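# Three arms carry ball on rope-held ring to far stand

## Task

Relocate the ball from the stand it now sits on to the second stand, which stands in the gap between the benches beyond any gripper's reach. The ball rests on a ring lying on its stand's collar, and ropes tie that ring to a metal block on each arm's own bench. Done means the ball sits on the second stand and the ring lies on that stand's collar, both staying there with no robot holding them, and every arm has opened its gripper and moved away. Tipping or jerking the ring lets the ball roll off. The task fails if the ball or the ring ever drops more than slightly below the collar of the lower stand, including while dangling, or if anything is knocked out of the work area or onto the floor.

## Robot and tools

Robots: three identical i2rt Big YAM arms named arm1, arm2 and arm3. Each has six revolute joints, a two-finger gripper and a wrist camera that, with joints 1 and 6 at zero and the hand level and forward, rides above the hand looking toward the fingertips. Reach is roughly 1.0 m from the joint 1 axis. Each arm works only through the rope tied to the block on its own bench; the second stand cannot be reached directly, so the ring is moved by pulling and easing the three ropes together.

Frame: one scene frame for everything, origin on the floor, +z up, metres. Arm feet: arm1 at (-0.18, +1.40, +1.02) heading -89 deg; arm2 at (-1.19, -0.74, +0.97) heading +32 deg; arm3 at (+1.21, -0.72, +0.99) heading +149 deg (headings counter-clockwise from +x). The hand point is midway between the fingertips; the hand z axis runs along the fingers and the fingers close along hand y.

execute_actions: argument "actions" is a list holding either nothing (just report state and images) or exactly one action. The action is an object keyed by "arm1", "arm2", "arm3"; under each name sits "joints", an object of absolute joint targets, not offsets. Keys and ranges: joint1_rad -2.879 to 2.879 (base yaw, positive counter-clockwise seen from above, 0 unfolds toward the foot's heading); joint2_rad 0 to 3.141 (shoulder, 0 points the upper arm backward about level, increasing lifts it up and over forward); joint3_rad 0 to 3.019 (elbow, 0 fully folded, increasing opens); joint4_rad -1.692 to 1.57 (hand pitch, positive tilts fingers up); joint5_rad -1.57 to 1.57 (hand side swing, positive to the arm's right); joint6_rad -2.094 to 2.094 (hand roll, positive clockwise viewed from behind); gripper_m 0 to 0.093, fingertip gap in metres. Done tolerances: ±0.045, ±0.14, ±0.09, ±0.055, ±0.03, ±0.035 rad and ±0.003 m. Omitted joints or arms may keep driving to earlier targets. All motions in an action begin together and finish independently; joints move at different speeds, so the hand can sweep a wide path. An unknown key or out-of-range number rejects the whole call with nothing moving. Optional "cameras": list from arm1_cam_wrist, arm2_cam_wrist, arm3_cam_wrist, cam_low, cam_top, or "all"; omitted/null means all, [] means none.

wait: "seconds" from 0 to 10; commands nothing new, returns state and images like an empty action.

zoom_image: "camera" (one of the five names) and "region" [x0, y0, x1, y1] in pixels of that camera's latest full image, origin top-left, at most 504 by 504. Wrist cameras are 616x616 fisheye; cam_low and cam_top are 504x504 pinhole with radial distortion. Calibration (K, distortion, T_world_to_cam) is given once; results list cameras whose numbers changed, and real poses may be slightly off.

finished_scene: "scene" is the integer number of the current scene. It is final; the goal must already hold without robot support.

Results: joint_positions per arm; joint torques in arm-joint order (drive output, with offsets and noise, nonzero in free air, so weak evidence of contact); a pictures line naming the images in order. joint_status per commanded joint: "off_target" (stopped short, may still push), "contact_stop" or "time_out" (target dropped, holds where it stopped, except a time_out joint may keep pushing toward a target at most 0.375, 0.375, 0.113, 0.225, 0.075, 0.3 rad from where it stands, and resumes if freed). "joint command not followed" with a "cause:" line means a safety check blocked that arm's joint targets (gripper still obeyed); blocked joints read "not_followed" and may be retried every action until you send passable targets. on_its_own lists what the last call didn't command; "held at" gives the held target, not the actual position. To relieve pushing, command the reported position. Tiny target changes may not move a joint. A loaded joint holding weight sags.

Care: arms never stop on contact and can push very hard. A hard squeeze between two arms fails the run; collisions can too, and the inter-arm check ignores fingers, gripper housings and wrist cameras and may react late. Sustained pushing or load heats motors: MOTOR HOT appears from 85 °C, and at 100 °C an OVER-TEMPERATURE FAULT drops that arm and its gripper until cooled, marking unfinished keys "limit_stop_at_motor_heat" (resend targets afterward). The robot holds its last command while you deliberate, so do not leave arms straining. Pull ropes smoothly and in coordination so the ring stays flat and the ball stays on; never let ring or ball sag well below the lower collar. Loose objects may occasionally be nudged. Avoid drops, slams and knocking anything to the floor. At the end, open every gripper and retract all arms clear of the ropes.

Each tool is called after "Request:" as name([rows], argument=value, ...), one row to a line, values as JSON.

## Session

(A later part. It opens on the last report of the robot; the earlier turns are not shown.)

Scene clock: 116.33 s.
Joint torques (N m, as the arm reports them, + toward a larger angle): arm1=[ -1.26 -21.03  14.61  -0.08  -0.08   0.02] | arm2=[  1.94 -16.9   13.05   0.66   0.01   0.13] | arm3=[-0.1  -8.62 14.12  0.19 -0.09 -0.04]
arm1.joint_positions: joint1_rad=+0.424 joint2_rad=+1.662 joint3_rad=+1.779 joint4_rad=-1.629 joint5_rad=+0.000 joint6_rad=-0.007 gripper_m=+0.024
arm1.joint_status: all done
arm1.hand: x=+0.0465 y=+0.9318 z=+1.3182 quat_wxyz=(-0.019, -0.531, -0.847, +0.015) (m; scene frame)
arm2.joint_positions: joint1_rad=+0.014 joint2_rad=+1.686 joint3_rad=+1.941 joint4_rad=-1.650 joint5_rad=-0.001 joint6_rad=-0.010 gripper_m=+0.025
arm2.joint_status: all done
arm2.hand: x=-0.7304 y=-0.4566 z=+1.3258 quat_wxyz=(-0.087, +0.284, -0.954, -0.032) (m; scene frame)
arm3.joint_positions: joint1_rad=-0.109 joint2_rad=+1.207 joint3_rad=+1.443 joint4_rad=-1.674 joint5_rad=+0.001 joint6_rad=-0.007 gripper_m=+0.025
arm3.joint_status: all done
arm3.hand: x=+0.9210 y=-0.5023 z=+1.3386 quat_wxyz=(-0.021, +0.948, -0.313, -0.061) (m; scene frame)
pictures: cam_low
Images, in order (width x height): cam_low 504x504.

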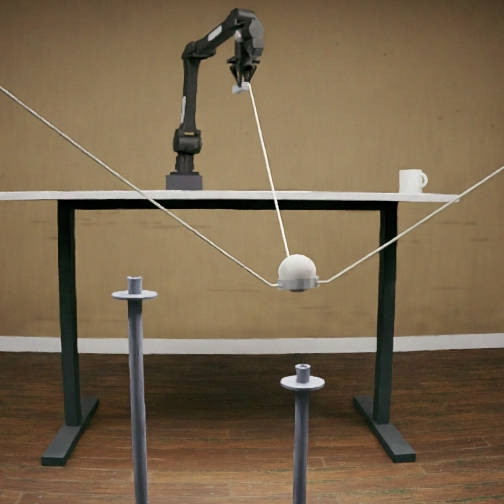

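Request:
execute_actions([
  {"arm1":{"joints":{"joint2_rad":1.55,"joint4_rad":-1.69}},"arm2":{"joints":{"joint2_rad":1.575,"joint4_rad":-1.69}},"arm3":{"joints":{"joint2_rad":1.09}}},
], cameras=["cam_low","cam_top"])

Scene clock: 121.27 s.
Joint torques (N m, as the arm reports them, + toward a larger angle): arm1=[ -1.3  -18.94  14.49   0.06  -0.09   0.02] | arm2=[  1.84 -14.89  12.59   0.9   -0.01   0.12] | arm3=[-0.05 -6.2  14.13  0.44 -0.1  -0.05]
arm1.joint_positions: joint1_rad=+0.424 joint2_rad=+1.579 joint3_rad=+1.779 joint4_rad=-1.658 joint5_rad=+0.000 joint6_rad=-0.007 gripper_m=+0.024
arm1.joint_status: all done
joint sent to its limit — the command would take arm1.joint4_rad past its lower limit, so that joint was sent only as far as its limit.
arm1.hand: x=+0.0371 y=+0.9522 z=+1.3583 quat_wxyz=(-0.042, -0.530, -0.846, +0.030) (m; scene frame)
arm2.joint_positions: joint1_rad=+0.014 joint2_rad=+1.596 joint3_rad=+1.944 joint4_rad=-1.672 joint5_rad=-0.001 joint6_rad=-0.010 gripper_m=+0.025
arm2.joint_status: all done
arm2.hand: x=-0.7533 y=-0.4719 z=+1.3721 quat_wxyz=(-0.122, +0.283, -0.951, -0.042) (m; scene frame)
arm3.joint_positions: joint1_rad=-0.109 joint2_rad=+1.098 joint3_rad=+1.443 joint4_rad=-1.676 joint5_rad=+0.001 joint6_rad=-0.007 gripper_m=+0.025
arm3.joint_status: all done
arm3.hand: x=+0.9424 y=-0.5183 z=+1.3735 quat_wxyz=(-0.038, +0.943, -0.311, -0.111) (m; scene frame)
pictures: cam_low, cam_top
Images, in order (width x height): cam_low 504x504, cam_top 504x504.

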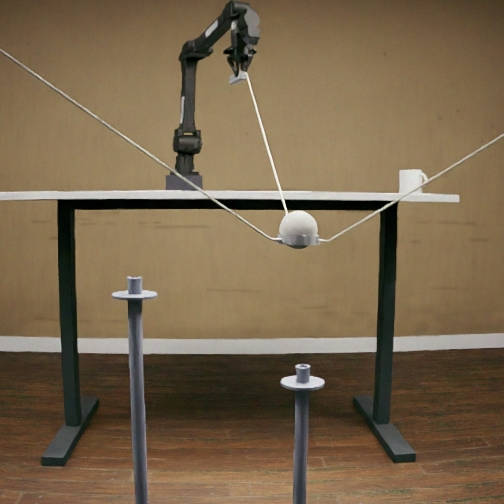

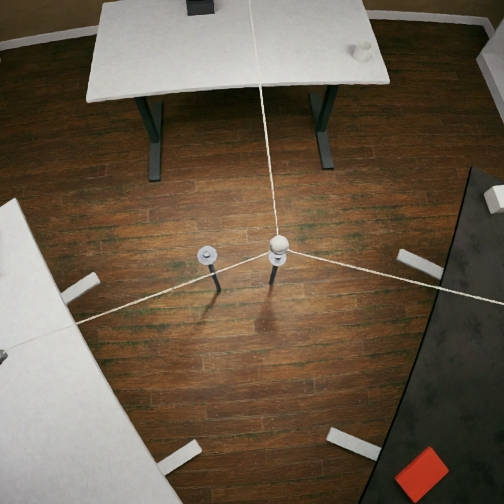

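Request:
execute_actions([
  {"arm1":{"joints":{"joint1_rad":0.35,"joint2_rad":1.505,"joint3_rad":1.745}},"arm2":{"joints":{"joint1_rad":0.06,"joint2_rad":1.478,"joint3_rad":1.862}},"arm3":{"joints":{"joint1_rad":-0.045,"joint2_rad":1.18,"joint3_rad":1.577}}},
], cameras=["cam_low"])

Scene clock: 152.27 s.
Joint torques (N m, as the arm reports them, + toward a larger angle): arm1=[ -0.9  -19.87   8.98   0.08  -0.16   0.01] | arm2=[  1.   -13.78   8.36   0.9   -0.03   0.12] | arm3=[-0.87 -8.85 14.21  0.33 -0.08 -0.05]
arm1.joint_positions: joint1_rad=+0.340 joint2_rad=+1.551 joint3_rad=+1.747 joint4_rad=-1.658 joint5_rad=+0.002 joint6_rad=-0.007 gripper_m=+0.024
arm1.joint_status: all done
arm1.hand: x=-0.0053 y=+0.9465 z=+1.3587 quat_wxyz=(-0.038, -0.565, -0.823, +0.031) (m; scene frame)
arm2.joint_positions: joint1_rad=+0.059 joint2_rad=+1.507 joint3_rad=+1.862 joint4_rad=-1.673 joint5_rad=-0.001 joint6_rad=-0.010 gripper_m=+0.025
arm2.joint_status: all done
arm2.hand: x=-0.7937 y=-0.4719 z=+1.3799 quat_wxyz=(-0.124, +0.304, -0.944, -0.045) (m; scene frame)
arm3.joint_positions: joint1_rad=-0.047 joint2_rad=+1.202 joint3_rad=+1.509 joint4_rad=-1.678 joint5_rad=+0.001 joint6_rad=-0.007 gripper_m=+0.025
arm3.joint_status: all done
arm3.hand: x=+0.9024 y=-0.5164 z=+1.3672 quat_wxyz=(-0.028, +0.954, -0.282, -0.093) (m; scene frame)
pictures: cam_low
Images, in order (width x height): cam_low 504x504.

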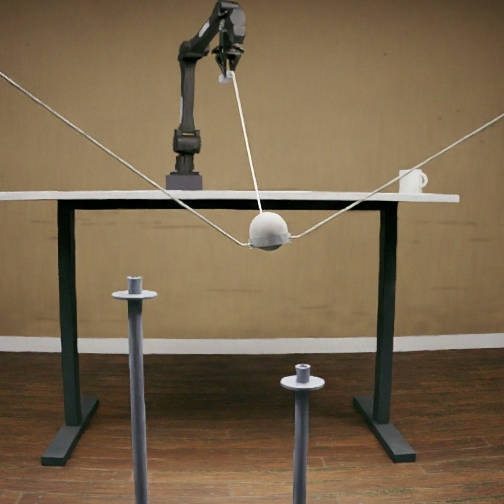

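The ring swings after each step, so I'll pause briefly before each following step to let it settle.

Request:
execute_actions([
  {"arm1":{"joints":{"joint1_rad":0.275,"joint2_rad":1.455,"joint3_rad":1.7}},"arm2":{"joints":{"joint1_rad":0.112,"joint2_rad":1.388,"joint3_rad":1.77}},"arm3":{"joints":{"joint1_rad":0.012,"joint2_rad":1.278,"joint3_rad":1.65}}},
], cameras=["cam_low"])

Scene clock: 159.43 s.
Joint torques (N m, as the arm reports them, + toward a larger angle): arm1=[ -1.04 -18.73   9.3    0.06  -0.16   0.01] | arm2=[  1.34 -12.17   8.54   0.82  -0.05   0.15] | arm3=[ -0.43 -10.24  14.03   0.47  -0.1   -0.06]
arm1.joint_positions: joint1_rad=+0.267 joint2_rad=+1.497 joint3_rad=+1.698 joint4_rad=-1.658 joint5_rad=+0.002 joint6_rad=-0.007 gripper_m=+0.024
arm1.joint_status: all done
arm1.hand: x=-0.0444 y=+0.9543 z=+1.3638 quat_wxyz=(-0.039, -0.595, -0.802, +0.035) (m; scene frame)
arm2.joint_positions: joint1_rad=+0.111 joint2_rad=+1.416 joint3_rad=+1.767 joint4_rad=-1.673 joint5_rad=+0.000 joint6_rad=-0.010 gripper_m=+0.025
arm2.joint_status: all done
arm2.hand: x=-0.8365 y=-0.4736 z=+1.3805 quat_wxyz=(-0.121, +0.329, -0.935, -0.047) (m; scene frame)
arm3.joint_positions: joint1_rad=+0.011 joint2_rad=+1.298 joint3_rad=+1.585 joint4_rad=-1.678 joint5_rad=+0.001 joint6_rad=-0.007 gripper_m=+0.025
arm3.joint_status: all done
arm3.hand: x=+0.8622 y=-0.5170 z=+1.3640 quat_wxyz=(-0.023, +0.963, -0.255, -0.084) (m; scene frame)
pictures: cam_low
Images, in order (width x height): cam_low 504x504.

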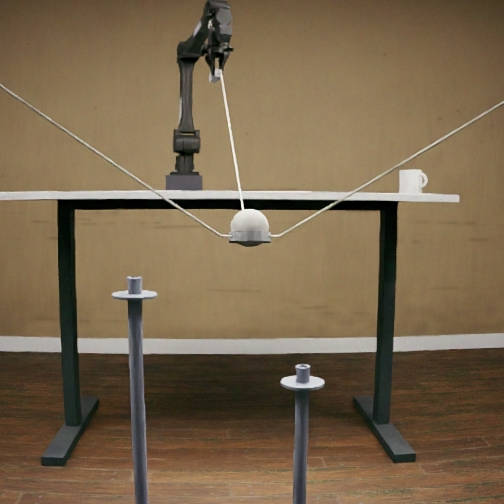

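Tracking is on plan and the ring is level; continuing with step three.

Request:
execute_actions([
  {"arm1":{"joints":{"joint1_rad":0.188,"joint2_rad":1.425,"joint3_rad":1.675}},"arm2":{"joints":{"joint1_rad":0.175,"joint2_rad":1.298,"joint3_rad":1.695}},"arm3":{"joints":{"joint1_rad":0.052,"joint2_rad":1.39,"joint3_rad":1.74}}},
], cameras=["cam_low"])

Scene clock: 167.30 s.
Joint torques (N m, as the arm reports them, + toward a larger angle): arm1=[ -1.12 -18.63   9.17   0.06  -0.15   0.01] | arm2=[  1.16 -11.06   8.66   0.92  -0.07   0.13] | arm3=[ -0.59 -12.34  13.96   0.42  -0.06  -0.04]
arm1.joint_positions: joint1_rad=+0.180 joint2_rad=+1.472 joint3_rad=+1.674 joint4_rad=-1.658 joint5_rad=+0.002 joint6_rad=-0.007 gripper_m=+0.024
arm1.joint_status: all done
arm1.hand: x=-0.0854 y=+0.9538 z=+1.3658 quat_wxyz=(-0.038, -0.629, -0.775, +0.037) (m; scene frame)
arm2.joint_positions: joint1_rad=+0.175 joint2_rad=+1.321 joint3_rad=+1.690 joint4_rad=-1.673 joint5_rad=+0.001 joint6_rad=-0.009 gripper_m=+0.025
arm2.joint_status: all done
arm2.hand: x=-0.8806 y=-0.4750 z=+1.3868 quat_wxyz=(-0.128, +0.357, -0.924, -0.053) (m; scene frame)
arm3.joint_positions: joint1_rad=+0.048 joint2_rad=+1.414 joint3_rad=+1.675 joint4_rad=-1.679 joint5_rad=+0.001 joint6_rad=-0.007 gripper_m=+0.025
arm3.joint_status: all done
arm3.hand: x=+0.8190 y=-0.5107 z=+1.3554 quat_wxyz=(-0.018, +0.969, -0.237, -0.072) (m; scene frame)
pictures: cam_low
Images, in order (width x height): cam_low 504x504.

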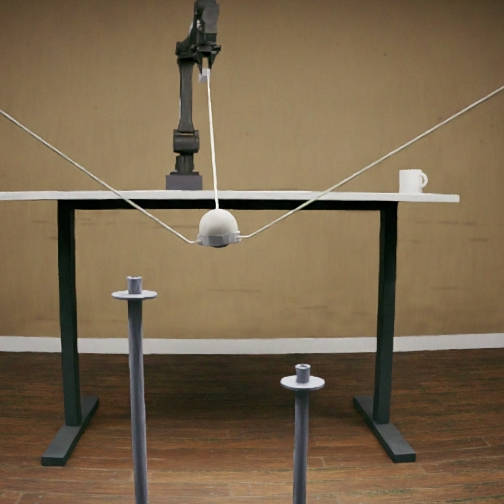

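Step four, keeping arm3 slightly higher than before.

Request:
execute_actions([
  {"arm1":{"joints":{"joint1_rad":0.1,"joint2_rad":1.4,"joint3_rad":1.652}},"arm2":{"joints":{"joint1_rad":0.247,"joint2_rad":1.212,"joint3_rad":1.62}},"arm3":{"joints":{"joint1_rad":0.092,"joint2_rad":1.495,"joint3_rad":1.845}}},
], cameras=["cam_low"])

Scene clock: 175.67 s.
Joint torques (N m, as the arm reports them, + toward a larger angle): arm1=[ -1.24 -17.85   9.18   0.06  -0.12   0.02] | arm2=[ 1.46 -9.29  8.51  0.95 -0.1   0.12] | arm3=[ -0.43 -13.72  14.22   0.5   -0.1   -0.04]
arm1.joint_positions: joint1_rad=+0.092 joint2_rad=+1.445 joint3_rad=+1.652 joint4_rad=-1.658 joint5_rad=+0.001 joint6_rad=-0.007 gripper_m=+0.024
arm1.joint_status: all done
arm1.hand: x=-0.1256 y=+0.9571 z=+1.3684 quat_wxyz=(-0.038, -0.662, -0.747, +0.041) (m; scene frame)
arm2.joint_positions: joint1_rad=+0.246 joint2_rad=+1.235 joint3_rad=+1.615 joint4_rad=-1.673 joint5_rad=+0.001 joint6_rad=-0.008 gripper_m=+0.025
arm2.joint_status: all done
arm2.hand: x=-0.9231 y=-0.4767 z=+1.3877 quat_wxyz=(-0.132, +0.389, -0.910, -0.060) (m; scene frame)
arm3.joint_positions: joint1_rad=+0.089 joint2_rad=+1.514 joint3_rad=+1.777 joint4_rad=-1.679 joint5_rad=+0.001 joint6_rad=-0.007 gripper_m=+0.025
arm3.joint_status: all done
arm3.hand: x=+0.7760 y=-0.5101 z=+1.3528 quat_wxyz=(-0.017, +0.973, -0.217, -0.073) (m; scene frame)
pictures: cam_low
Images, in order (width x height): cam_low 504x504.

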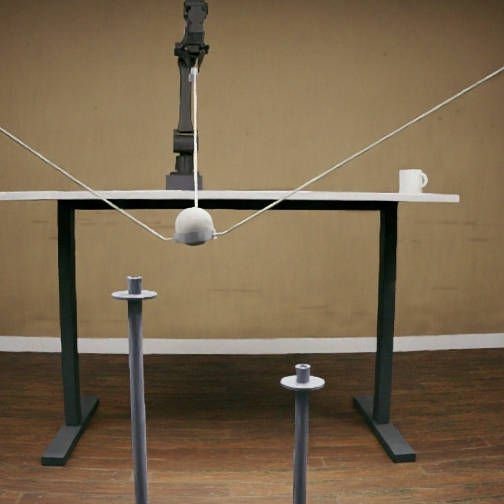

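Request:
execute_actions([
  {"arm1":{"joints":{"joint1_rad":0.01,"joint2_rad":1.39,"joint3_rad":1.645}},"arm2":{"joints":{"joint1_rad":0.33,"joint2_rad":1.135,"joint3_rad":1.57}},"arm3":{"joints":{"joint1_rad":0.124,"joint2_rad":1.595,"joint3_rad":1.95}}},
], cameras=["cam_low"])

Scene clock: 180.83 s.
Joint torques (N m, as the arm reports them, + toward a larger angle): arm1=[ -1.33 -18.24   8.99   0.06  -0.09   0.02] | arm2=[ 1.05 -8.48  8.86  1.04 -0.14  0.12] | arm3=[ -0.27 -14.99  14.34   0.46  -0.09  -0.04]
arm1.joint_positions: joint1_rad=+0.004 joint2_rad=+1.438 joint3_rad=+1.646 joint4_rad=-1.658 joint5_rad=+0.001 joint6_rad=-0.007 gripper_m=+0.024
arm1.joint_status: all done
arm1.hand: x=-0.1649 y=+0.9570 z=+1.3695 quat_wxyz=(-0.037, -0.695, -0.717, +0.043) (m; scene frame)
arm2.joint_positions: joint1_rad=+0.329 joint2_rad=+1.156 joint3_rad=+1.563 joint4_rad=-1.673 joint5_rad=+0.002 joint6_rad=-0.007 gripper_m=+0.025
arm2.joint_status: all done
arm2.hand: x=-0.9640 y=-0.4769 z=+1.3932 quat_wxyz=(-0.143, +0.425, -0.891, -0.070) (m; scene frame)
arm3.joint_positions: joint1_rad=+0.118 joint2_rad=+1.614 joint3_rad=+1.880 joint4_rad=-1.680 joint5_rad=+0.001 joint6_rad=-0.006 gripper_m=+0.025
arm3.joint_status: all done
arm3.hand: x=+0.7352 y=-0.5073 z=+1.3475 quat_wxyz=(-0.016, +0.976, -0.203, -0.075) (m; scene frame)
pictures: cam_low
Images, in order (width x height): cam_low 504x504.

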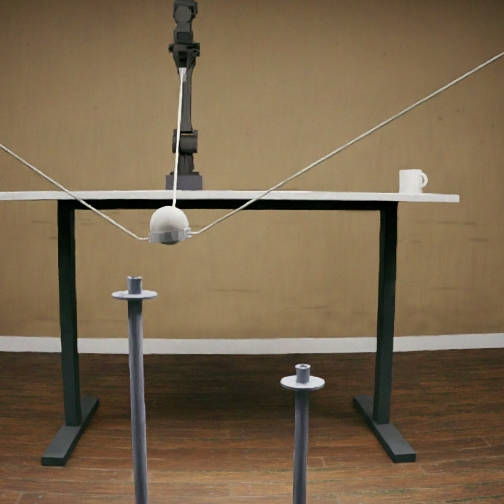

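Request:
execute_actions([
  {"arm1":{"joints":{"joint1_rad":-0.08}},"arm2":{"joints":{"joint1_rad":0.425,"joint2_rad":1.068,"joint3_rad":1.52}},"arm3":{"joints":{"joint1_rad":0.152,"joint2_rad":1.69,"joint3_rad":2.055}}},
], cameras=[])

Request:
wait(seconds=7)

Scene clock: 185.57 s.
Joint torques (N m, as the arm reports them, + toward a larger angle): arm1=[ -1.43 -18.     9.01   0.1   -0.05   0.01] | arm2=[ 1.75 -8.05  8.57  1.05 -0.14  0.12] | arm3=[ -0.35 -16.33  14.51   0.39  -0.09  -0.05]
arm1.joint_positions: joint1_rad=-0.085 joint2_rad=+1.438 joint3_rad=+1.646 joint4_rad=-1.658 joint5_rad=+0.000 joint6_rad=-0.007 gripper_m=+0.024
arm1.joint_status: all done
arm1.hand: x=-0.2041 y=+0.9578 z=+1.3699 quat_wxyz=(-0.035, -0.726, -0.685, +0.045) (m; scene frame)
arm2.joint_positions: joint1_rad=+0.422 joint2_rad=+1.091 joint3_rad=+1.514 joint4_rad=-1.673 joint5_rad=+0.003 joint6_rad=-0.007 gripper_m=+0.025
arm2.joint_status: all done
arm2.hand: x=-1.0033 y=-0.4761 z=+1.3931 quat_wxyz=(-0.147, +0.465, -0.869, -0.080) (m; scene frame)
arm3.joint_positions: joint1_rad=+0.146 joint2_rad=+1.707 joint3_rad=+1.984 joint4_rad=-1.680 joint5_rad=+0.001 joint6_rad=-0.006 gripper_m=+0.025
arm3.joint_status: all done
arm3.hand: x=+0.6963 y=-0.5068 z=+1.3421 quat_wxyz=(-0.016, +0.978, -0.190, -0.080) (m; scene frame)
pictures: none
No camera images: the call's "cameras" was empty. Leave "cameras" out to get every camera's image.

Scene clock: 192.57 s.
Joint torques (N m, as the arm reports them, + toward a larger angle): arm1=[ -1.38 -18.07   9.01   0.08  -0.06   0.01] | arm2=[ 1.24 -7.22  8.53  0.97 -0.14  0.11] | arm3=[  0.05 -16.14  14.48   0.46  -0.09  -0.04]
arm1.joint_positions: joint1_rad=-0.085 joint2_rad=+1.438 joint3_rad=+1.646 joint4_rad=-1.658 joint5_rad=+0.000 joint6_rad=-0.007 gripper_m=+0.024
arm1.joint_status: all done
arm1.hand: x=-0.2041 y=+0.9578 z=+1.3699 quat_wxyz=(-0.035, -0.726, -0.685, +0.045) (m; scene frame)
arm2.joint_positions: joint1_rad=+0.422 joint2_rad=+1.091 joint3_rad=+1.514 joint4_rad=-1.673 joint5_rad=+0.003 joint6_rad=-0.007 gripper_m=+0.025
arm2.joint_status: all done
arm2.hand: x=-1.0033 y=-0.4761 z=+1.3931 quat_wxyz=(-0.147, +0.465, -0.869, -0.080) (m; scene frame)
arm3.joint_positions: joint1_rad=+0.146 joint2_rad=+1.707 joint3_rad=+1.984 joint4_rad=-1.680 joint5_rad=+0.001 joint6_rad=-0.006 gripper_m=+0.025
arm3.joint_status: all done
arm3.hand: x=+0.6963 y=-0.5068 z=+1.3421 quat_wxyz=(-0.016, +0.978, -0.190, -0.080) (m; scene frame)
wait: 7.00 s; at rest by 0.27 s
pictures: arm1_cam_wrist, arm2_cam_wrist, arm3_cam_wrist, cam_low, cam_top
camera_calibration (this result's frames):
arm1_cam_wrist: T_world_to_cam=[[-0.998314, 0.0577737, 0.00558236, -0.265467], [0.0532419, 0.873197, 0.48445, -1.4799], [0.023114, 0.483931, -0.874801, 0.863388], [0, 0, 0, 1]] pos_world=[-0.206182, 0.889763, 1.47371]
arm2_cam_wrist: T_world_to_cam=[[0.832845, -0.553494, -0.00372859, 0.575329], [-0.530072, -0.799505, 0.282517, -1.30176], [-0.159352, -0.233317, -0.959255, 1.19097], [0, 0, 0, 1]] pos_world=[-0.979403, -0.444452, 1.51236]
arm3_cam_wrist: T_world_to_cam=[[0.366261, 0.930506, -0.00349027, 0.220514], [0.836891, -0.327768, 0.438386, -1.33276], [0.406777, -0.163485, -0.89878, 0.963698], [0, 0, 0, 1]] pos_world=[0.6426, -0.484477, 1.45119]
Images, in order (width x height): arm1_cam_wrist 616x616, arm2_cam_wrist 616x616, arm3_cam_wrist 616x616, cam_low 504x504, cam_top 504x504.

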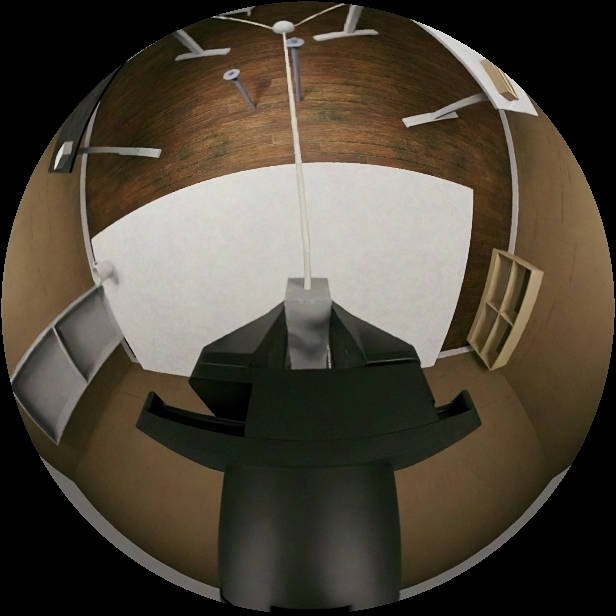

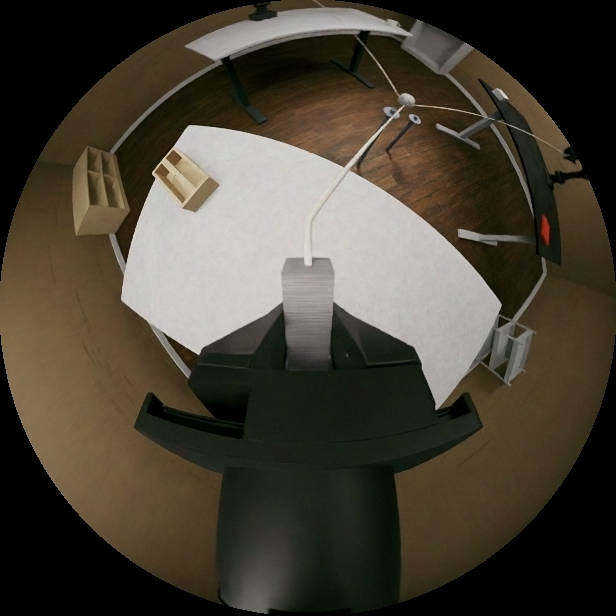

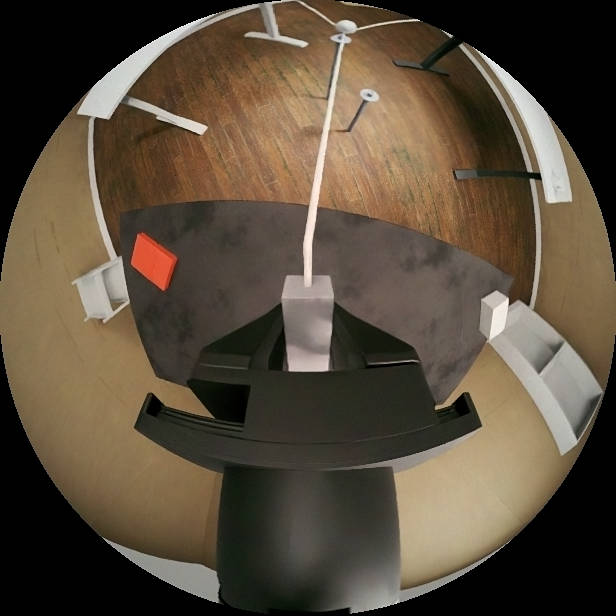

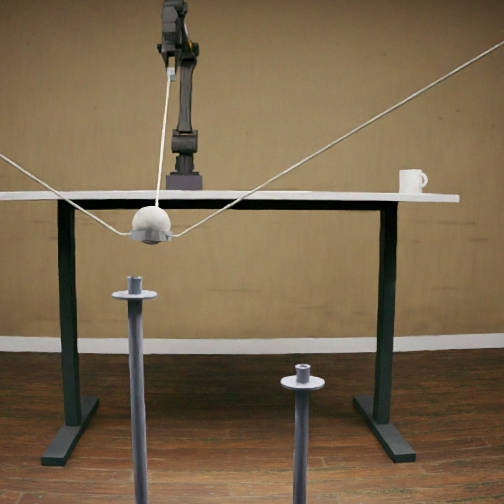

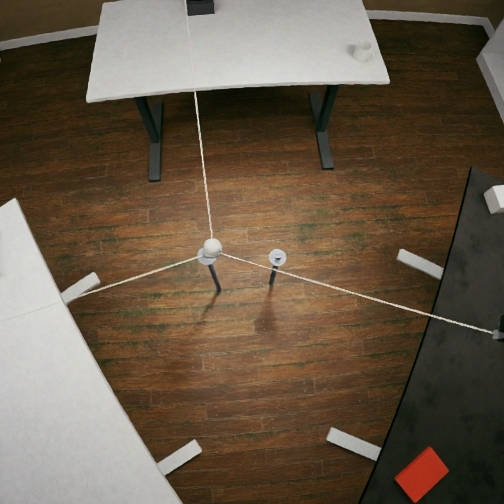

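Request:
execute_actions([
  {"arm1":{"joints":{"joint1_rad":-0.148}},"arm2":{"joints":{"joint1_rad":0.505,"joint2_rad":1.02,"joint3_rad":1.485}},"arm3":{"joints":{"joint1_rad":0.17,"joint2_rad":1.762,"joint3_rad":2.14}}},
], cameras=[])

Request:
wait(seconds=6)

Scene clock: 199.83 s.
Joint torques (N m, as the arm reports them, + toward a larger angle): arm1=[ -1.58 -18.05   9.03   0.07  -0.04   0.01] | arm2=[ 1.45 -6.59  8.24  1.01 -0.17  0.1 ] | arm3=[ -0.35 -16.93  14.54   0.49  -0.09  -0.07]
arm1.joint_positions: joint1_rad=-0.151 joint2_rad=+1.438 joint3_rad=+1.646 joint4_rad=-1.658 joint5_rad=-0.001 joint6_rad=-0.007 gripper_m=+0.024
arm1.joint_status: all done
arm1.hand: x=-0.2328 y=+0.9607 z=+1.3701 quat_wxyz=(-0.034, -0.748, -0.661, +0.046) (m; scene frame)
arm2.joint_positions: joint1_rad=+0.500 joint2_rad=+1.045 joint3_rad=+1.480 joint4_rad=-1.673 joint5_rad=+0.004 joint6_rad=-0.006 gripper_m=+0.025
arm2.joint_status: all done
arm2.hand: x=-1.0328 y=-0.4761 z=+1.3923 quat_wxyz=(-0.149, +0.498, -0.850, -0.087) (m; scene frame)
arm3.joint_positions: joint1_rad=+0.160 joint2_rad=+1.775 joint3_rad=+2.067 joint4_rad=-1.680 joint5_rad=+0.001 joint6_rad=-0.006 gripper_m=+0.025
arm3.joint_status: all done
arm3.hand: x=+0.6687 y=-0.5043 z=+1.3396 quat_wxyz=(-0.017, +0.979, -0.183, -0.088) (m; scene frame)
pictures: none
No camera images: the call's "cameras" was empty. Leave "cameras" out to get every camera's image.

Scene clock: 205.83 s.
Joint torques (N m, as the arm reports them, + toward a larger angle): arm1=[ -1.66 -18.08   9.03   0.07  -0.04   0.02] | arm2=[ 1.62 -6.84  8.42  1.08 -0.17  0.1 ] | arm3=[  0.01 -16.89  14.57   0.43  -0.08  -0.05]
arm1.joint_positions: joint1_rad=-0.151 joint2_rad=+1.438 joint3_rad=+1.646 joint4_rad=-1.658 joint5_rad=-0.001 joint6_rad=-0.007 gripper_m=+0.024
arm1.joint_status: all done
arm1.hand: x=-0.2328 y=+0.9607 z=+1.3701 quat_wxyz=(-0.034, -0.748, -0.661, +0.046) (m; scene frame)
arm2.joint_positions: joint1_rad=+0.500 joint2_rad=+1.045 joint3_rad=+1.480 joint4_rad=-1.673 joint5_rad=+0.004 joint6_rad=-0.006 gripper_m=+0.025
arm2.joint_status: all done
arm2.hand: x=-1.0328 y=-0.4761 z=+1.3923 quat_wxyz=(-0.149, +0.498, -0.850, -0.087) (m; scene frame)
arm3.joint_positions: joint1_rad=+0.160 joint2_rad=+1.775 joint3_rad=+2.067 joint4_rad=-1.680 joint5_rad=+0.001 joint6_rad=-0.006 gripper_m=+0.025
arm3.joint_status: all done
arm3.hand: x=+0.6687 y=-0.5043 z=+1.3396 quat_wxyz=(-0.017, +0.979, -0.183, -0.088) (m; scene frame)
wait: 6.00 s; at rest by 0.27 s
pictures: arm1_cam_wrist, arm2_cam_wrist, arm3_cam_wrist, cam_low, cam_top
camera_calibration (this result's frames):
arm1_cam_wrist: T_world_to_cam=[[-0.99243, 0.122683, 0.0056423, -0.355305], [0.110074, 0.868175, 0.483897, -1.46218], [0.0544673, 0.480855, -0.875107, 0.873595], [0, 0, 0, 1]] pos_world=[-0.239251, 0.892941, 1.47404]
arm2_cam_wrist: T_world_to_cam=[[0.872676, -0.488296, -0.00202468, 0.669652], [-0.469534, -0.840268, 0.271086, -1.25822], [-0.134072, -0.235619, -0.962553, 1.2151], [0, 0, 0, 1]] pos_world=[-1.01226, -0.443953, 1.51204]
arm3_cam_wrist: T_world_to_cam=[[0.353413, 0.935461, -0.00339453, 0.239229], [0.847612, -0.318684, 0.424258, -1.29141], [0.395795, -0.152815, -0.905535, 0.994813], [0, 0, 0, 1]] pos_world=[0.616322, -0.483318, 1.44954]
Images, in order (width x height): arm1_cam_wrist 616x616, arm2_cam_wrist 616x616, arm3_cam_wrist 616x616, cam_low 504x504, cam_top 504x504.

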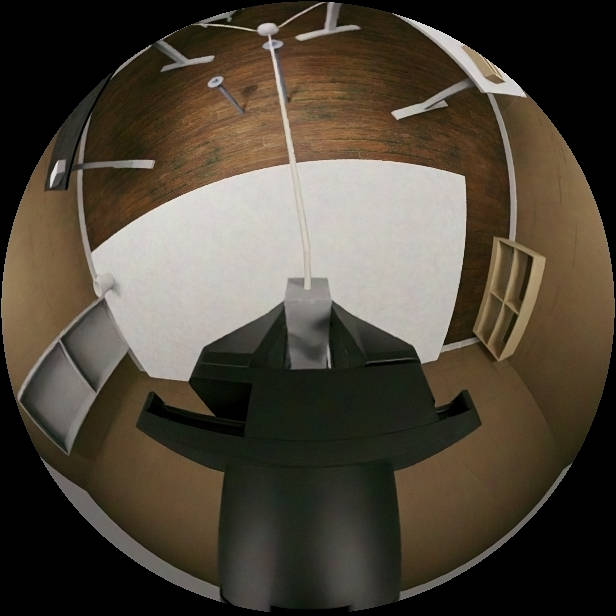

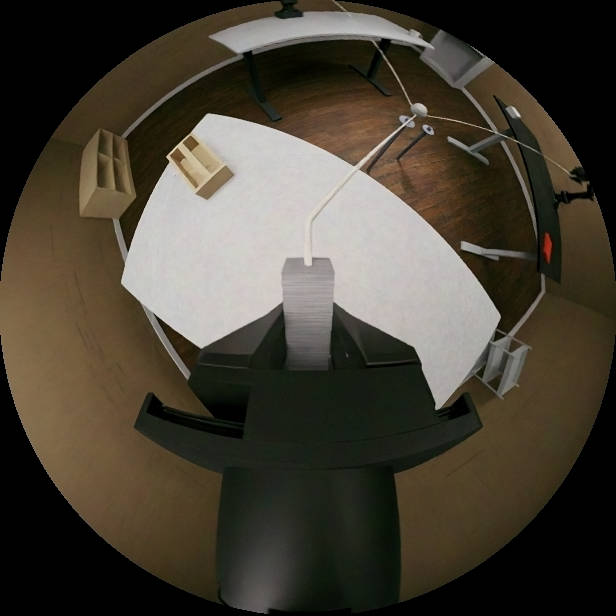

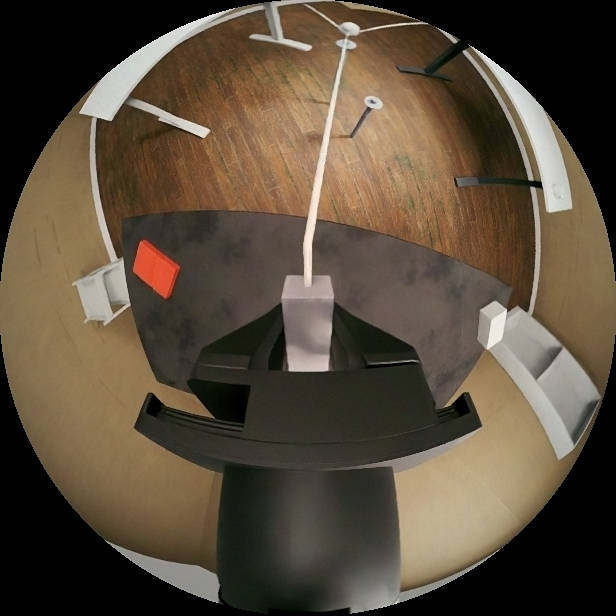

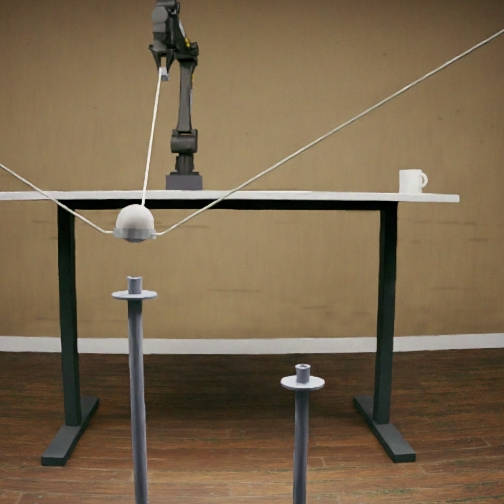

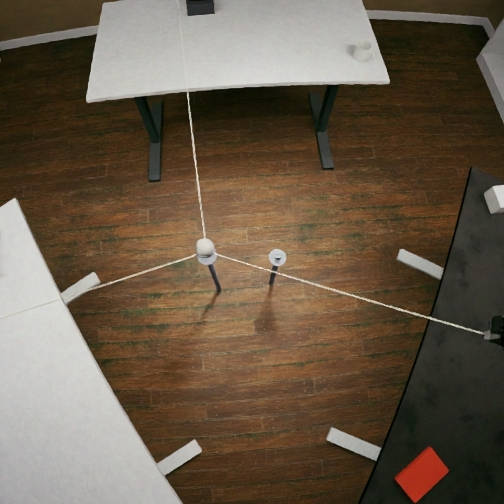

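Request:
execute_actions([
  {"arm1":{"joints":{"joint3_rad":1.58,"joint4_rad":-1.6}},"arm2":{"joints":{"joint3_rad":1.415,"joint4_rad":-1.635}},"arm3":{"joints":{"joint3_rad":2.005,"joint4_rad":-1.64}}},
], cameras=["cam_low","cam_top"])

Scene clock: 214.67 s.
Joint torques (N m, as the arm reports them, + toward a larger angle): arm1=[ -1.66 -17.23   9.51   1.28  -0.04   0.02] | arm2=[ 1.6  -6.91  8.82  2.37 -0.17  0.1 ] | arm3=[  0.21 -17.29   9.7    0.85  -0.09  -0.03]
arm1.joint_positions: joint1_rad=-0.151 joint2_rad=+1.428 joint3_rad=+1.576 joint4_rad=-1.608 joint5_rad=-0.001 joint6_rad=-0.007 gripper_m=+0.024
arm1.joint_status: all done
arm1.hand: x=-0.2327 y=+0.9631 z=+1.3474 quat_wxyz=(-0.031, -0.748, -0.661, +0.042) (m; scene frame)
arm2.joint_positions: joint1_rad=+0.500 joint2_rad=+1.042 joint3_rad=+1.407 joint4_rad=-1.653 joint5_rad=+0.004 joint6_rad=-0.006 gripper_m=+0.025
arm2.joint_status: all done
arm2.hand: x=-1.0339 y=-0.4778 z=+1.3639 quat_wxyz=(-0.128, +0.500, -0.853, -0.075) (m; scene frame)
arm3.joint_positions: joint1_rad=+0.160 joint2_rad=+1.780 joint3_rad=+1.997 joint4_rad=-1.643 joint5_rad=+0.001 joint6_rad=-0.006 gripper_m=+0.025
arm3.joint_status: all done
arm3.hand: x=+0.6691 y=-0.5045 z=+1.3097 quat_wxyz=(-0.013, +0.981, -0.183, -0.069) (m; scene frame)
pictures: cam_low, cam_top
Images, in order (width x height): cam_low 504x504, cam_top 504x504.

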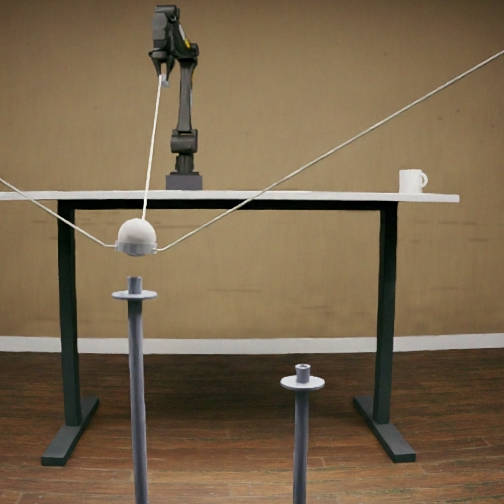

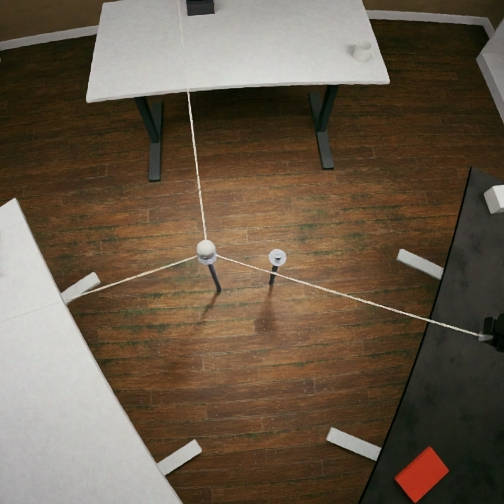

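Request:
execute_actions([
  {"arm1":{"joints":{"joint3_rad":1.51,"joint4_rad":-1.535}},"arm2":{"joints":{"joint3_rad":1.355,"joint4_rad":-1.6}},"arm3":{"joints":{"joint3_rad":1.94,"joint4_rad":-1.59}}},
], cameras=[])

Request:
wait(seconds=5)

Request:
zoom_image(camera="cam_top", region=[160,210,300,310])

Scene clock: 222.67 s.
Joint torques (N m, as the arm reports them, + toward a larger angle): arm1=[ -1.65 -16.88   9.66   1.26  -0.04   0.01] | arm2=[ 1.77 -6.92  8.84  2.37 -0.14  0.11] | arm3=[ -0.01 -17.53   9.7    0.88  -0.08  -0.05]
arm1.joint_positions: joint1_rad=-0.151 joint2_rad=+1.424 joint3_rad=+1.505 joint4_rad=-1.543 joint5_rad=-0.001 joint6_rad=-0.007 gripper_m=+0.024
arm1.joint_status: all done
arm1.hand: x=-0.2330 y=+0.9624 z=+1.3219 quat_wxyz=(-0.030, -0.748, -0.661, +0.042) (m; scene frame)
arm2.joint_positions: joint1_rad=+0.500 joint2_rad=+1.040 joint3_rad=+1.348 joint4_rad=-1.618 joint5_rad=+0.004 joint6_rad=-0.006 gripper_m=+0.025
arm2.joint_status: all done
arm2.hand: x=-1.0332 y=-0.4762 z=+1.3415 quat_wxyz=(-0.119, +0.501, -0.855, -0.070) (m; scene frame)
arm3.joint_positions: joint1_rad=+0.160 joint2_rad=+1.781 joint3_rad=+1.933 joint4_rad=-1.593 joint5_rad=+0.001 joint6_rad=-0.006 gripper_m=+0.025
arm3.joint_status: all done
arm3.hand: x=+0.6680 y=-0.5041 z=+1.2842 quat_wxyz=(-0.012, +0.981, -0.183, -0.061) (m; scene frame)
pictures: none
No camera images: the call's "cameras" was empty. Leave "cameras" out to get every camera's image.

Scene clock: 227.67 s.
Joint torques (N m, as the arm reports them, + toward a larger angle): arm1=[ -1.67 -16.78   9.65   1.29  -0.05   0.02] | arm2=[ 1.47 -6.46  8.86  2.31 -0.17  0.11] | arm3=[  0.03 -17.65   9.63   0.93  -0.08  -0.04]
arm1.joint_positions: joint1_rad=-0.151 joint2_rad=+1.424 joint3_rad=+1.505 joint4_rad=-1.543 joint5_rad=-0.001 joint6_rad=-0.007 gripper_m=+0.024
arm1.joint_status: all done
arm1.hand: x=-0.2330 y=+0.9624 z=+1.3219 quat_wxyz=(-0.030, -0.748, -0.661, +0.042) (m; scene frame)
arm2.joint_positions: joint1_rad=+0.500 joint2_rad=+1.040 joint3_rad=+1.348 joint4_rad=-1.618 joint5_rad=+0.004 joint6_rad=-0.006 gripper_m=+0.025
arm2.joint_status: all done
arm2.hand: x=-1.0332 y=-0.4762 z=+1.3415 quat_wxyz=(-0.119, +0.501, -0.855, -0.070) (m; scene frame)
arm3.joint_positions: joint1_rad=+0.160 joint2_rad=+1.781 joint3_rad=+1.933 joint4_rad=-1.593 joint5_rad=+0.001 joint6_rad=-0.006 gripper_m=+0.025
arm3.joint_status: all done
arm3.hand: x=+0.6680 y=-0.5041 z=+1.2842 quat_wxyz=(-0.012, +0.981, -0.183, -0.061) (m; scene frame)
wait: 5.00 s; at rest by 0.27 s
pictures: arm1_cam_wrist, arm2_cam_wrist, arm3_cam_wrist, cam_low, cam_top
camera_calibration (this result's frames):
arm1_cam_wrist: T_world_to_cam=[[-0.992424, 0.122737, 0.00554996, -0.355428], [0.109381, 0.862053, 0.494875, -1.44906], [0.0559549, 0.491733, -0.868947, 0.81228], [0, 0, 0, 1]] pos_world=[-0.239687, 0.893364, 1.4249]
arm2_cam_wrist: T_world_to_cam=[[0.872787, -0.488095, -0.00239601, 0.670535], [-0.458485, -0.821504, 0.339001, -1.31543], [-0.167433, -0.294777, -0.940783, 1.07426], [0, 0, 0, 1]] pos_world=[-1.00847, -0.436681, 1.45819]
arm3_cam_wrist: T_world_to_cam=[[0.353531, 0.935414, -0.00412589, 0.239947], [0.824855, -0.309661, 0.472995, -1.31013], [0.441168, -0.170622, -0.881056, 0.874183], [0, 0, 0, 1]] pos_world=[0.610176, -0.48099, 1.39088]
Images, in order (width x height): arm1_cam_wrist 616x616, arm2_cam_wrist 616x616, arm3_cam_wrist 616x616, cam_low 504x504, cam_top 504x504.

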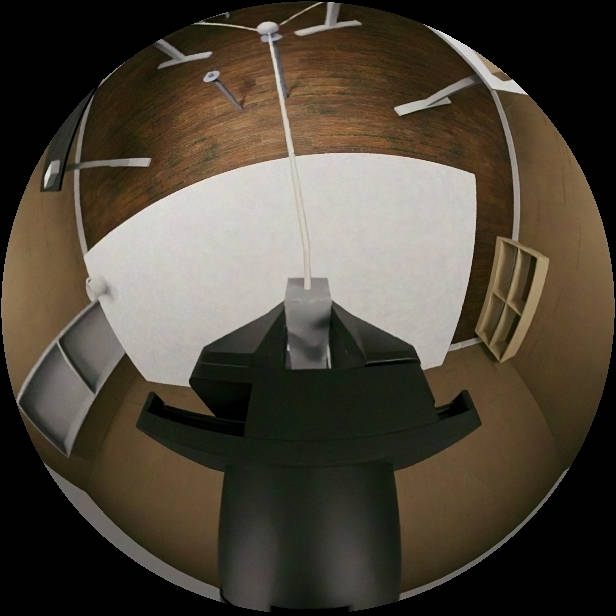

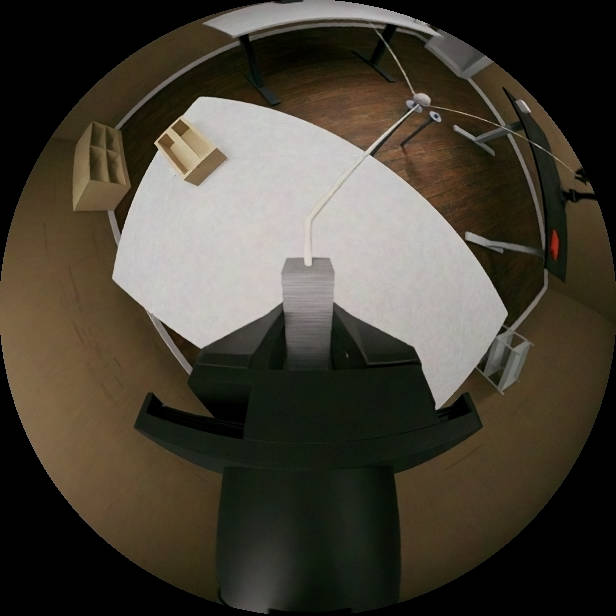

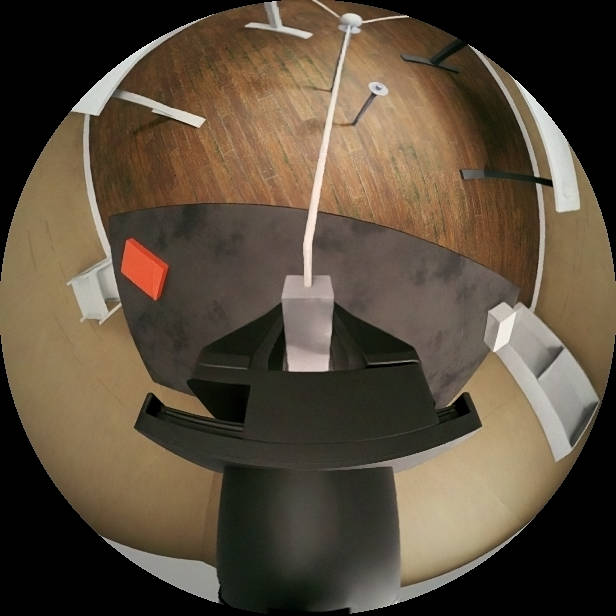

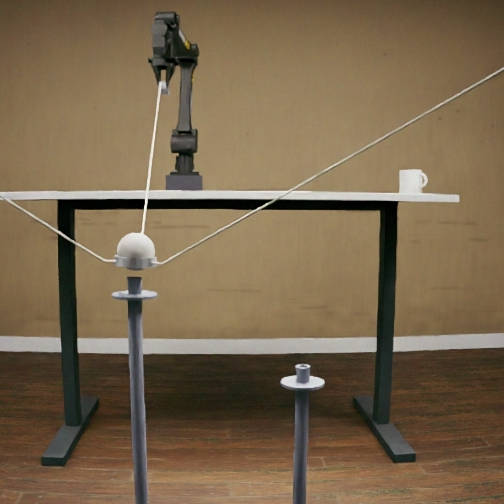

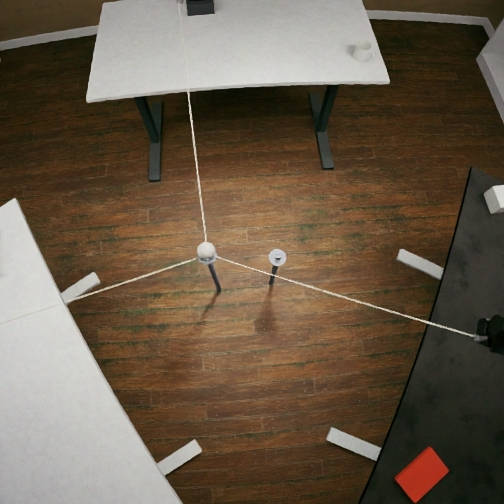

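Region (160, 210, 300, 310) of cam_top's 504x504 image, scaled by 3.600, with more detail than that image has; it fills the top 360 rows of this view, and the rest is white.

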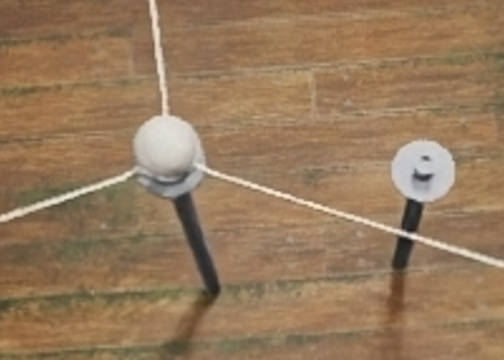

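Request:
execute_actions([
  {"arm1":{"joints":{"joint3_rad":1.463,"joint4_rad":-1.5}},"arm2":{"joints":{"joint3_rad":1.31,"joint4_rad":-1.57}},"arm3":{"joints":{"joint3_rad":1.893,"joint4_rad":-1.55}}},
], cameras=["cam_low","cam_top"])

Scene clock: 233.60 s.
Joint torques (N m, as the arm reports them, + toward a larger angle): arm1=[ -1.73 -16.74   9.47   1.36  -0.05   0.02] | arm2=[ 1.23 -6.92  8.8   2.39 -0.23  0.1 ] | arm3=[ -0.18 -17.94   9.56   0.95  -0.08  -0.05]
arm1.joint_positions: joint1_rad=-0.151 joint2_rad=+1.424 joint3_rad=+1.460 joint4_rad=-1.510 joint5_rad=-0.001 joint6_rad=-0.007 gripper_m=+0.024
arm1.joint_status: all done
arm1.hand: x=-0.2329 y=+0.9645 z=+1.3049 quat_wxyz=(-0.026, -0.748, -0.662, +0.037) (m; scene frame)
arm2.joint_positions: joint1_rad=+0.500 joint2_rad=+1.040 joint3_rad=+1.307 joint4_rad=-1.589 joint5_rad=+0.004 joint6_rad=-0.006 gripper_m=+0.025
arm2.joint_status: all done
arm2.hand: x=-1.0324 y=-0.4747 z=+1.3256 quat_wxyz=(-0.114, +0.501, -0.855, -0.067) (m; scene frame)
arm3.joint_positions: joint1_rad=+0.160 joint2_rad=+1.781 joint3_rad=+1.887 joint4_rad=-1.556 joint5_rad=+0.001 joint6_rad=-0.006 gripper_m=+0.025
arm3.joint_status: all done
arm3.hand: x=+0.6679 y=-0.5041 z=+1.2669 quat_wxyz=(-0.011, +0.981, -0.183, -0.057) (m; scene frame)
pictures: cam_low, cam_top
Images, in order (width x height): cam_low 504x504, cam_top 504x504.

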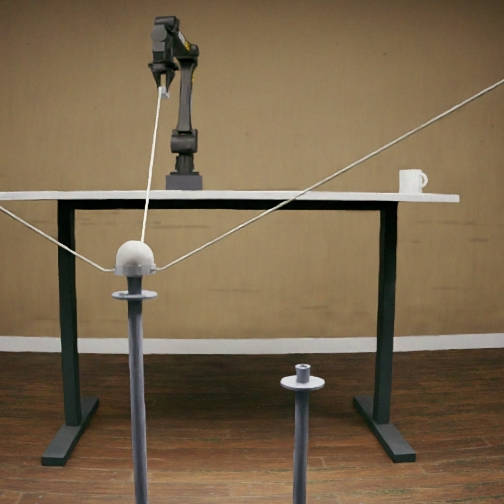

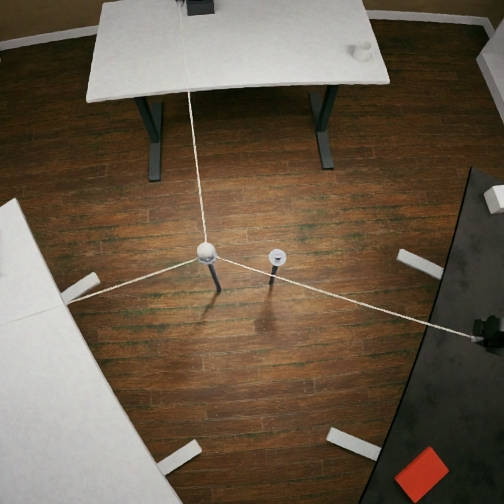

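Request:
execute_actions([
  {"arm1":{"joints":{"joint3_rad":1.41,"joint4_rad":-1.445}},"arm2":{"joints":{"joint3_rad":1.26,"joint4_rad":-1.53}},"arm3":{"joints":{"joint3_rad":1.843,"joint4_rad":-1.505}}},
], cameras=["cam_low"])

Request:
execute_actions([
  {"arm1":{"joints":{"joint3_rad":1.3,"joint4_rad":-1.33}},"arm2":{"joints":{"joint3_rad":1.15,"joint4_rad":-1.42}},"arm3":{"joints":{"joint3_rad":1.73,"joint4_rad":-1.39}}},
], cameras=["cam_low"])

Scene clock: 240.43 s.
Joint torques (N m, as the arm reports them, + toward a larger angle): arm1=[ -1.65 -16.52   9.41   1.47  -0.04   0.01] | arm2=[ 1.79 -6.75  8.82  2.32 -0.17  0.1 ] | arm3=[ -0.01 -17.47   9.48   1.04  -0.08  -0.03]
arm1.joint_positions: joint1_rad=-0.151 joint2_rad=+1.421 joint3_rad=+1.407 joint4_rad=-1.458 joint5_rad=-0.001 joint6_rad=-0.007 gripper_m=+0.024
arm1.joint_status: all done
arm1.hand: x=-0.2331 y=+0.9650 z=+1.2857 quat_wxyz=(-0.027, -0.748, -0.662, +0.038) (m; scene frame)
arm2.joint_positions: joint1_rad=+0.500 joint2_rad=+1.038 joint3_rad=+1.256 joint4_rad=-1.550 joint5_rad=+0.004 joint6_rad=-0.006 gripper_m=+0.025
arm2.joint_status: all done
arm2.hand: x=-1.0317 y=-0.4732 z=+1.3069 quat_wxyz=(-0.110, +0.502, -0.856, -0.064) (m; scene frame)
arm3.joint_positions: joint1_rad=+0.160 joint2_rad=+1.781 joint3_rad=+1.838 joint4_rad=-1.514 joint5_rad=+0.001 joint6_rad=-0.006 gripper_m=+0.025
arm3.joint_status: all done
arm3.hand: x=+0.6680 y=-0.5042 z=+1.2478 quat_wxyz=(-0.010, +0.982, -0.183, -0.054) (m; scene frame)
pictures: cam_low
Images, in order (width x height): cam_low 504x504.

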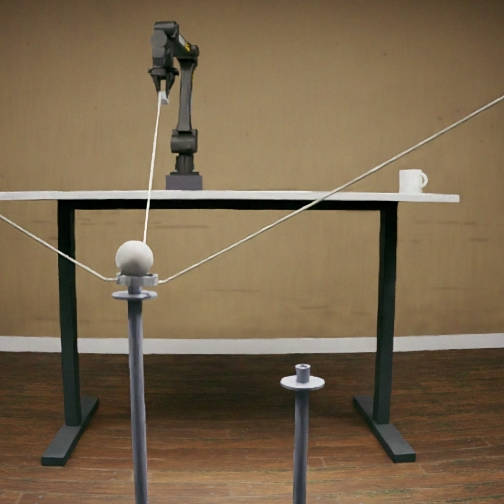

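Scene clock: 241.30 s.
Joint torques (N m, as the arm reports them, + toward a larger angle): arm1=[ -1.66 -15.72   9.66   1.72  -0.04   0.02] | arm2=[ 1.78 -6.75  8.96  2.38 -0.13  0.1 ] | arm3=[ -0.23 -17.74   9.83   1.23  -0.08  -0.04]
arm1.joint_positions: joint1_rad=-0.151 joint2_rad=+1.418 joint3_rad=+1.294 joint4_rad=-1.348 joint5_rad=-0.001 joint6_rad=-0.007 gripper_m=+0.024
arm1.joint_status: all done
arm1.hand: x=-0.2329 y=+0.9696 z=+1.2438 quat_wxyz=(-0.027, -0.748, -0.662, +0.038) (m; scene frame)
arm2.joint_positions: joint1_rad=+0.500 joint2_rad=+1.034 joint3_rad=+1.146 joint4_rad=-1.443 joint5_rad=+0.003 joint6_rad=-0.006 gripper_m=+0.025
arm2.joint_status: all done
arm2.hand: x=-1.0290 y=-0.4676 z=+1.2661 quat_wxyz=(-0.109, +0.502, -0.856, -0.065) (m; scene frame)
arm3.joint_positions: joint1_rad=+0.160 joint2_rad=+1.781 joint3_rad=+1.720 joint4_rad=-1.404 joint5_rad=+0.001 joint6_rad=-0.006 gripper_m=+0.025
arm3.joint_status: all done
arm3.hand: x=+0.6701 y=-0.5050 z=+1.2032 quat_wxyz=(-0.009, +0.982, -0.183, -0.051) (m; scene frame)
pictures: cam_low
Images, in order (width x height): cam_low 504x504.

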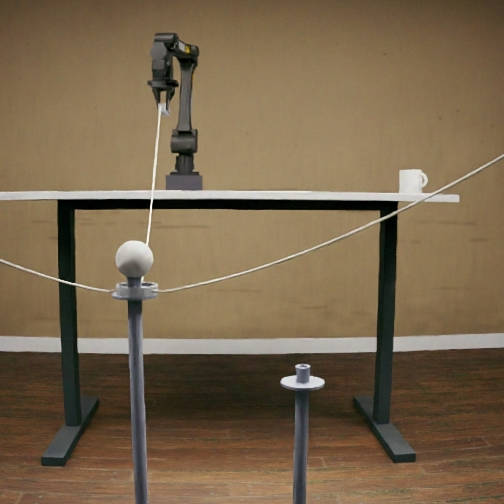

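Request:
execute_actions([
  {"arm1":{"joints":{"joint2_rad":2.085,"joint3_rad":1.55,"joint4_rad":-0.99}},"arm2":{"joints":{"joint1_rad":0.0,"joint2_rad":1.96,"joint3_rad":1.41,"joint4_rad":-0.93}},"arm3":{"joints":{"joint1_rad":0.0,"joint2_rad":2.025,"joint3_rad":1.48,"joint4_rad":-0.95}}},
], cameras=["cam_low","cam_top"])

Scene clock: 250.33 s.
Joint torques (N m, as the arm reports them, + toward a larger angle): arm1=[ -1.68 -26.15   9.57   1.25  -0.04   0.01] | arm2=[  1.7  -19.98   8.23   1.85  -0.06   0.1 ] | arm3=[ -0.74 -17.99   7.53   1.17   0.01  -0.07]
arm1.joint_positions: joint1_rad=-0.151 joint2_rad=+2.124 joint3_rad=+1.523 joint4_rad=-1.003 joint5_rad=-0.001 joint6_rad=-0.007 gripper_m=+0.024
arm1.joint_status: all done
arm1.hand: x=-0.2549 y=+0.8220 z=+0.9749 quat_wxyz=(+0.016, -0.749, -0.662, -0.012) (m; scene frame)
arm2.joint_positions: joint1_rad=-0.004 joint2_rad=+1.988 joint3_rad=+1.396 joint4_rad=-0.946 joint5_rad=+0.001 joint6_rad=-0.006 gripper_m=+0.025
arm2.joint_status: all done
arm2.hand: x=-0.7097 y=-0.4503 z=+0.9633 quat_wxyz=(-0.019, +0.275, -0.961, -0.011) (m; scene frame)
arm3.joint_positions: joint1_rad=-0.001 joint2_rad=+2.030 joint3_rad=+1.482 joint4_rad=-0.963 joint5_rad=-0.001 joint6_rad=-0.005 gripper_m=+0.025
arm3.joint_status: all done
arm3.hand: x=+0.6970 y=-0.4143 z=+0.9793 quat_wxyz=(-0.006, +0.965, -0.262, -0.027) (m; scene frame)
pictures: cam_low, cam_top
Images, in order (width x height): cam_low 504x504, cam_top 504x504.

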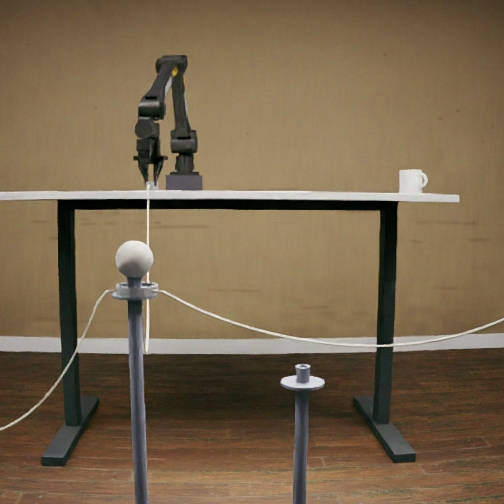

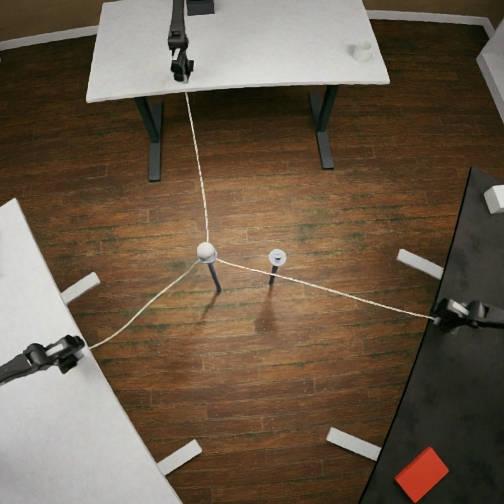

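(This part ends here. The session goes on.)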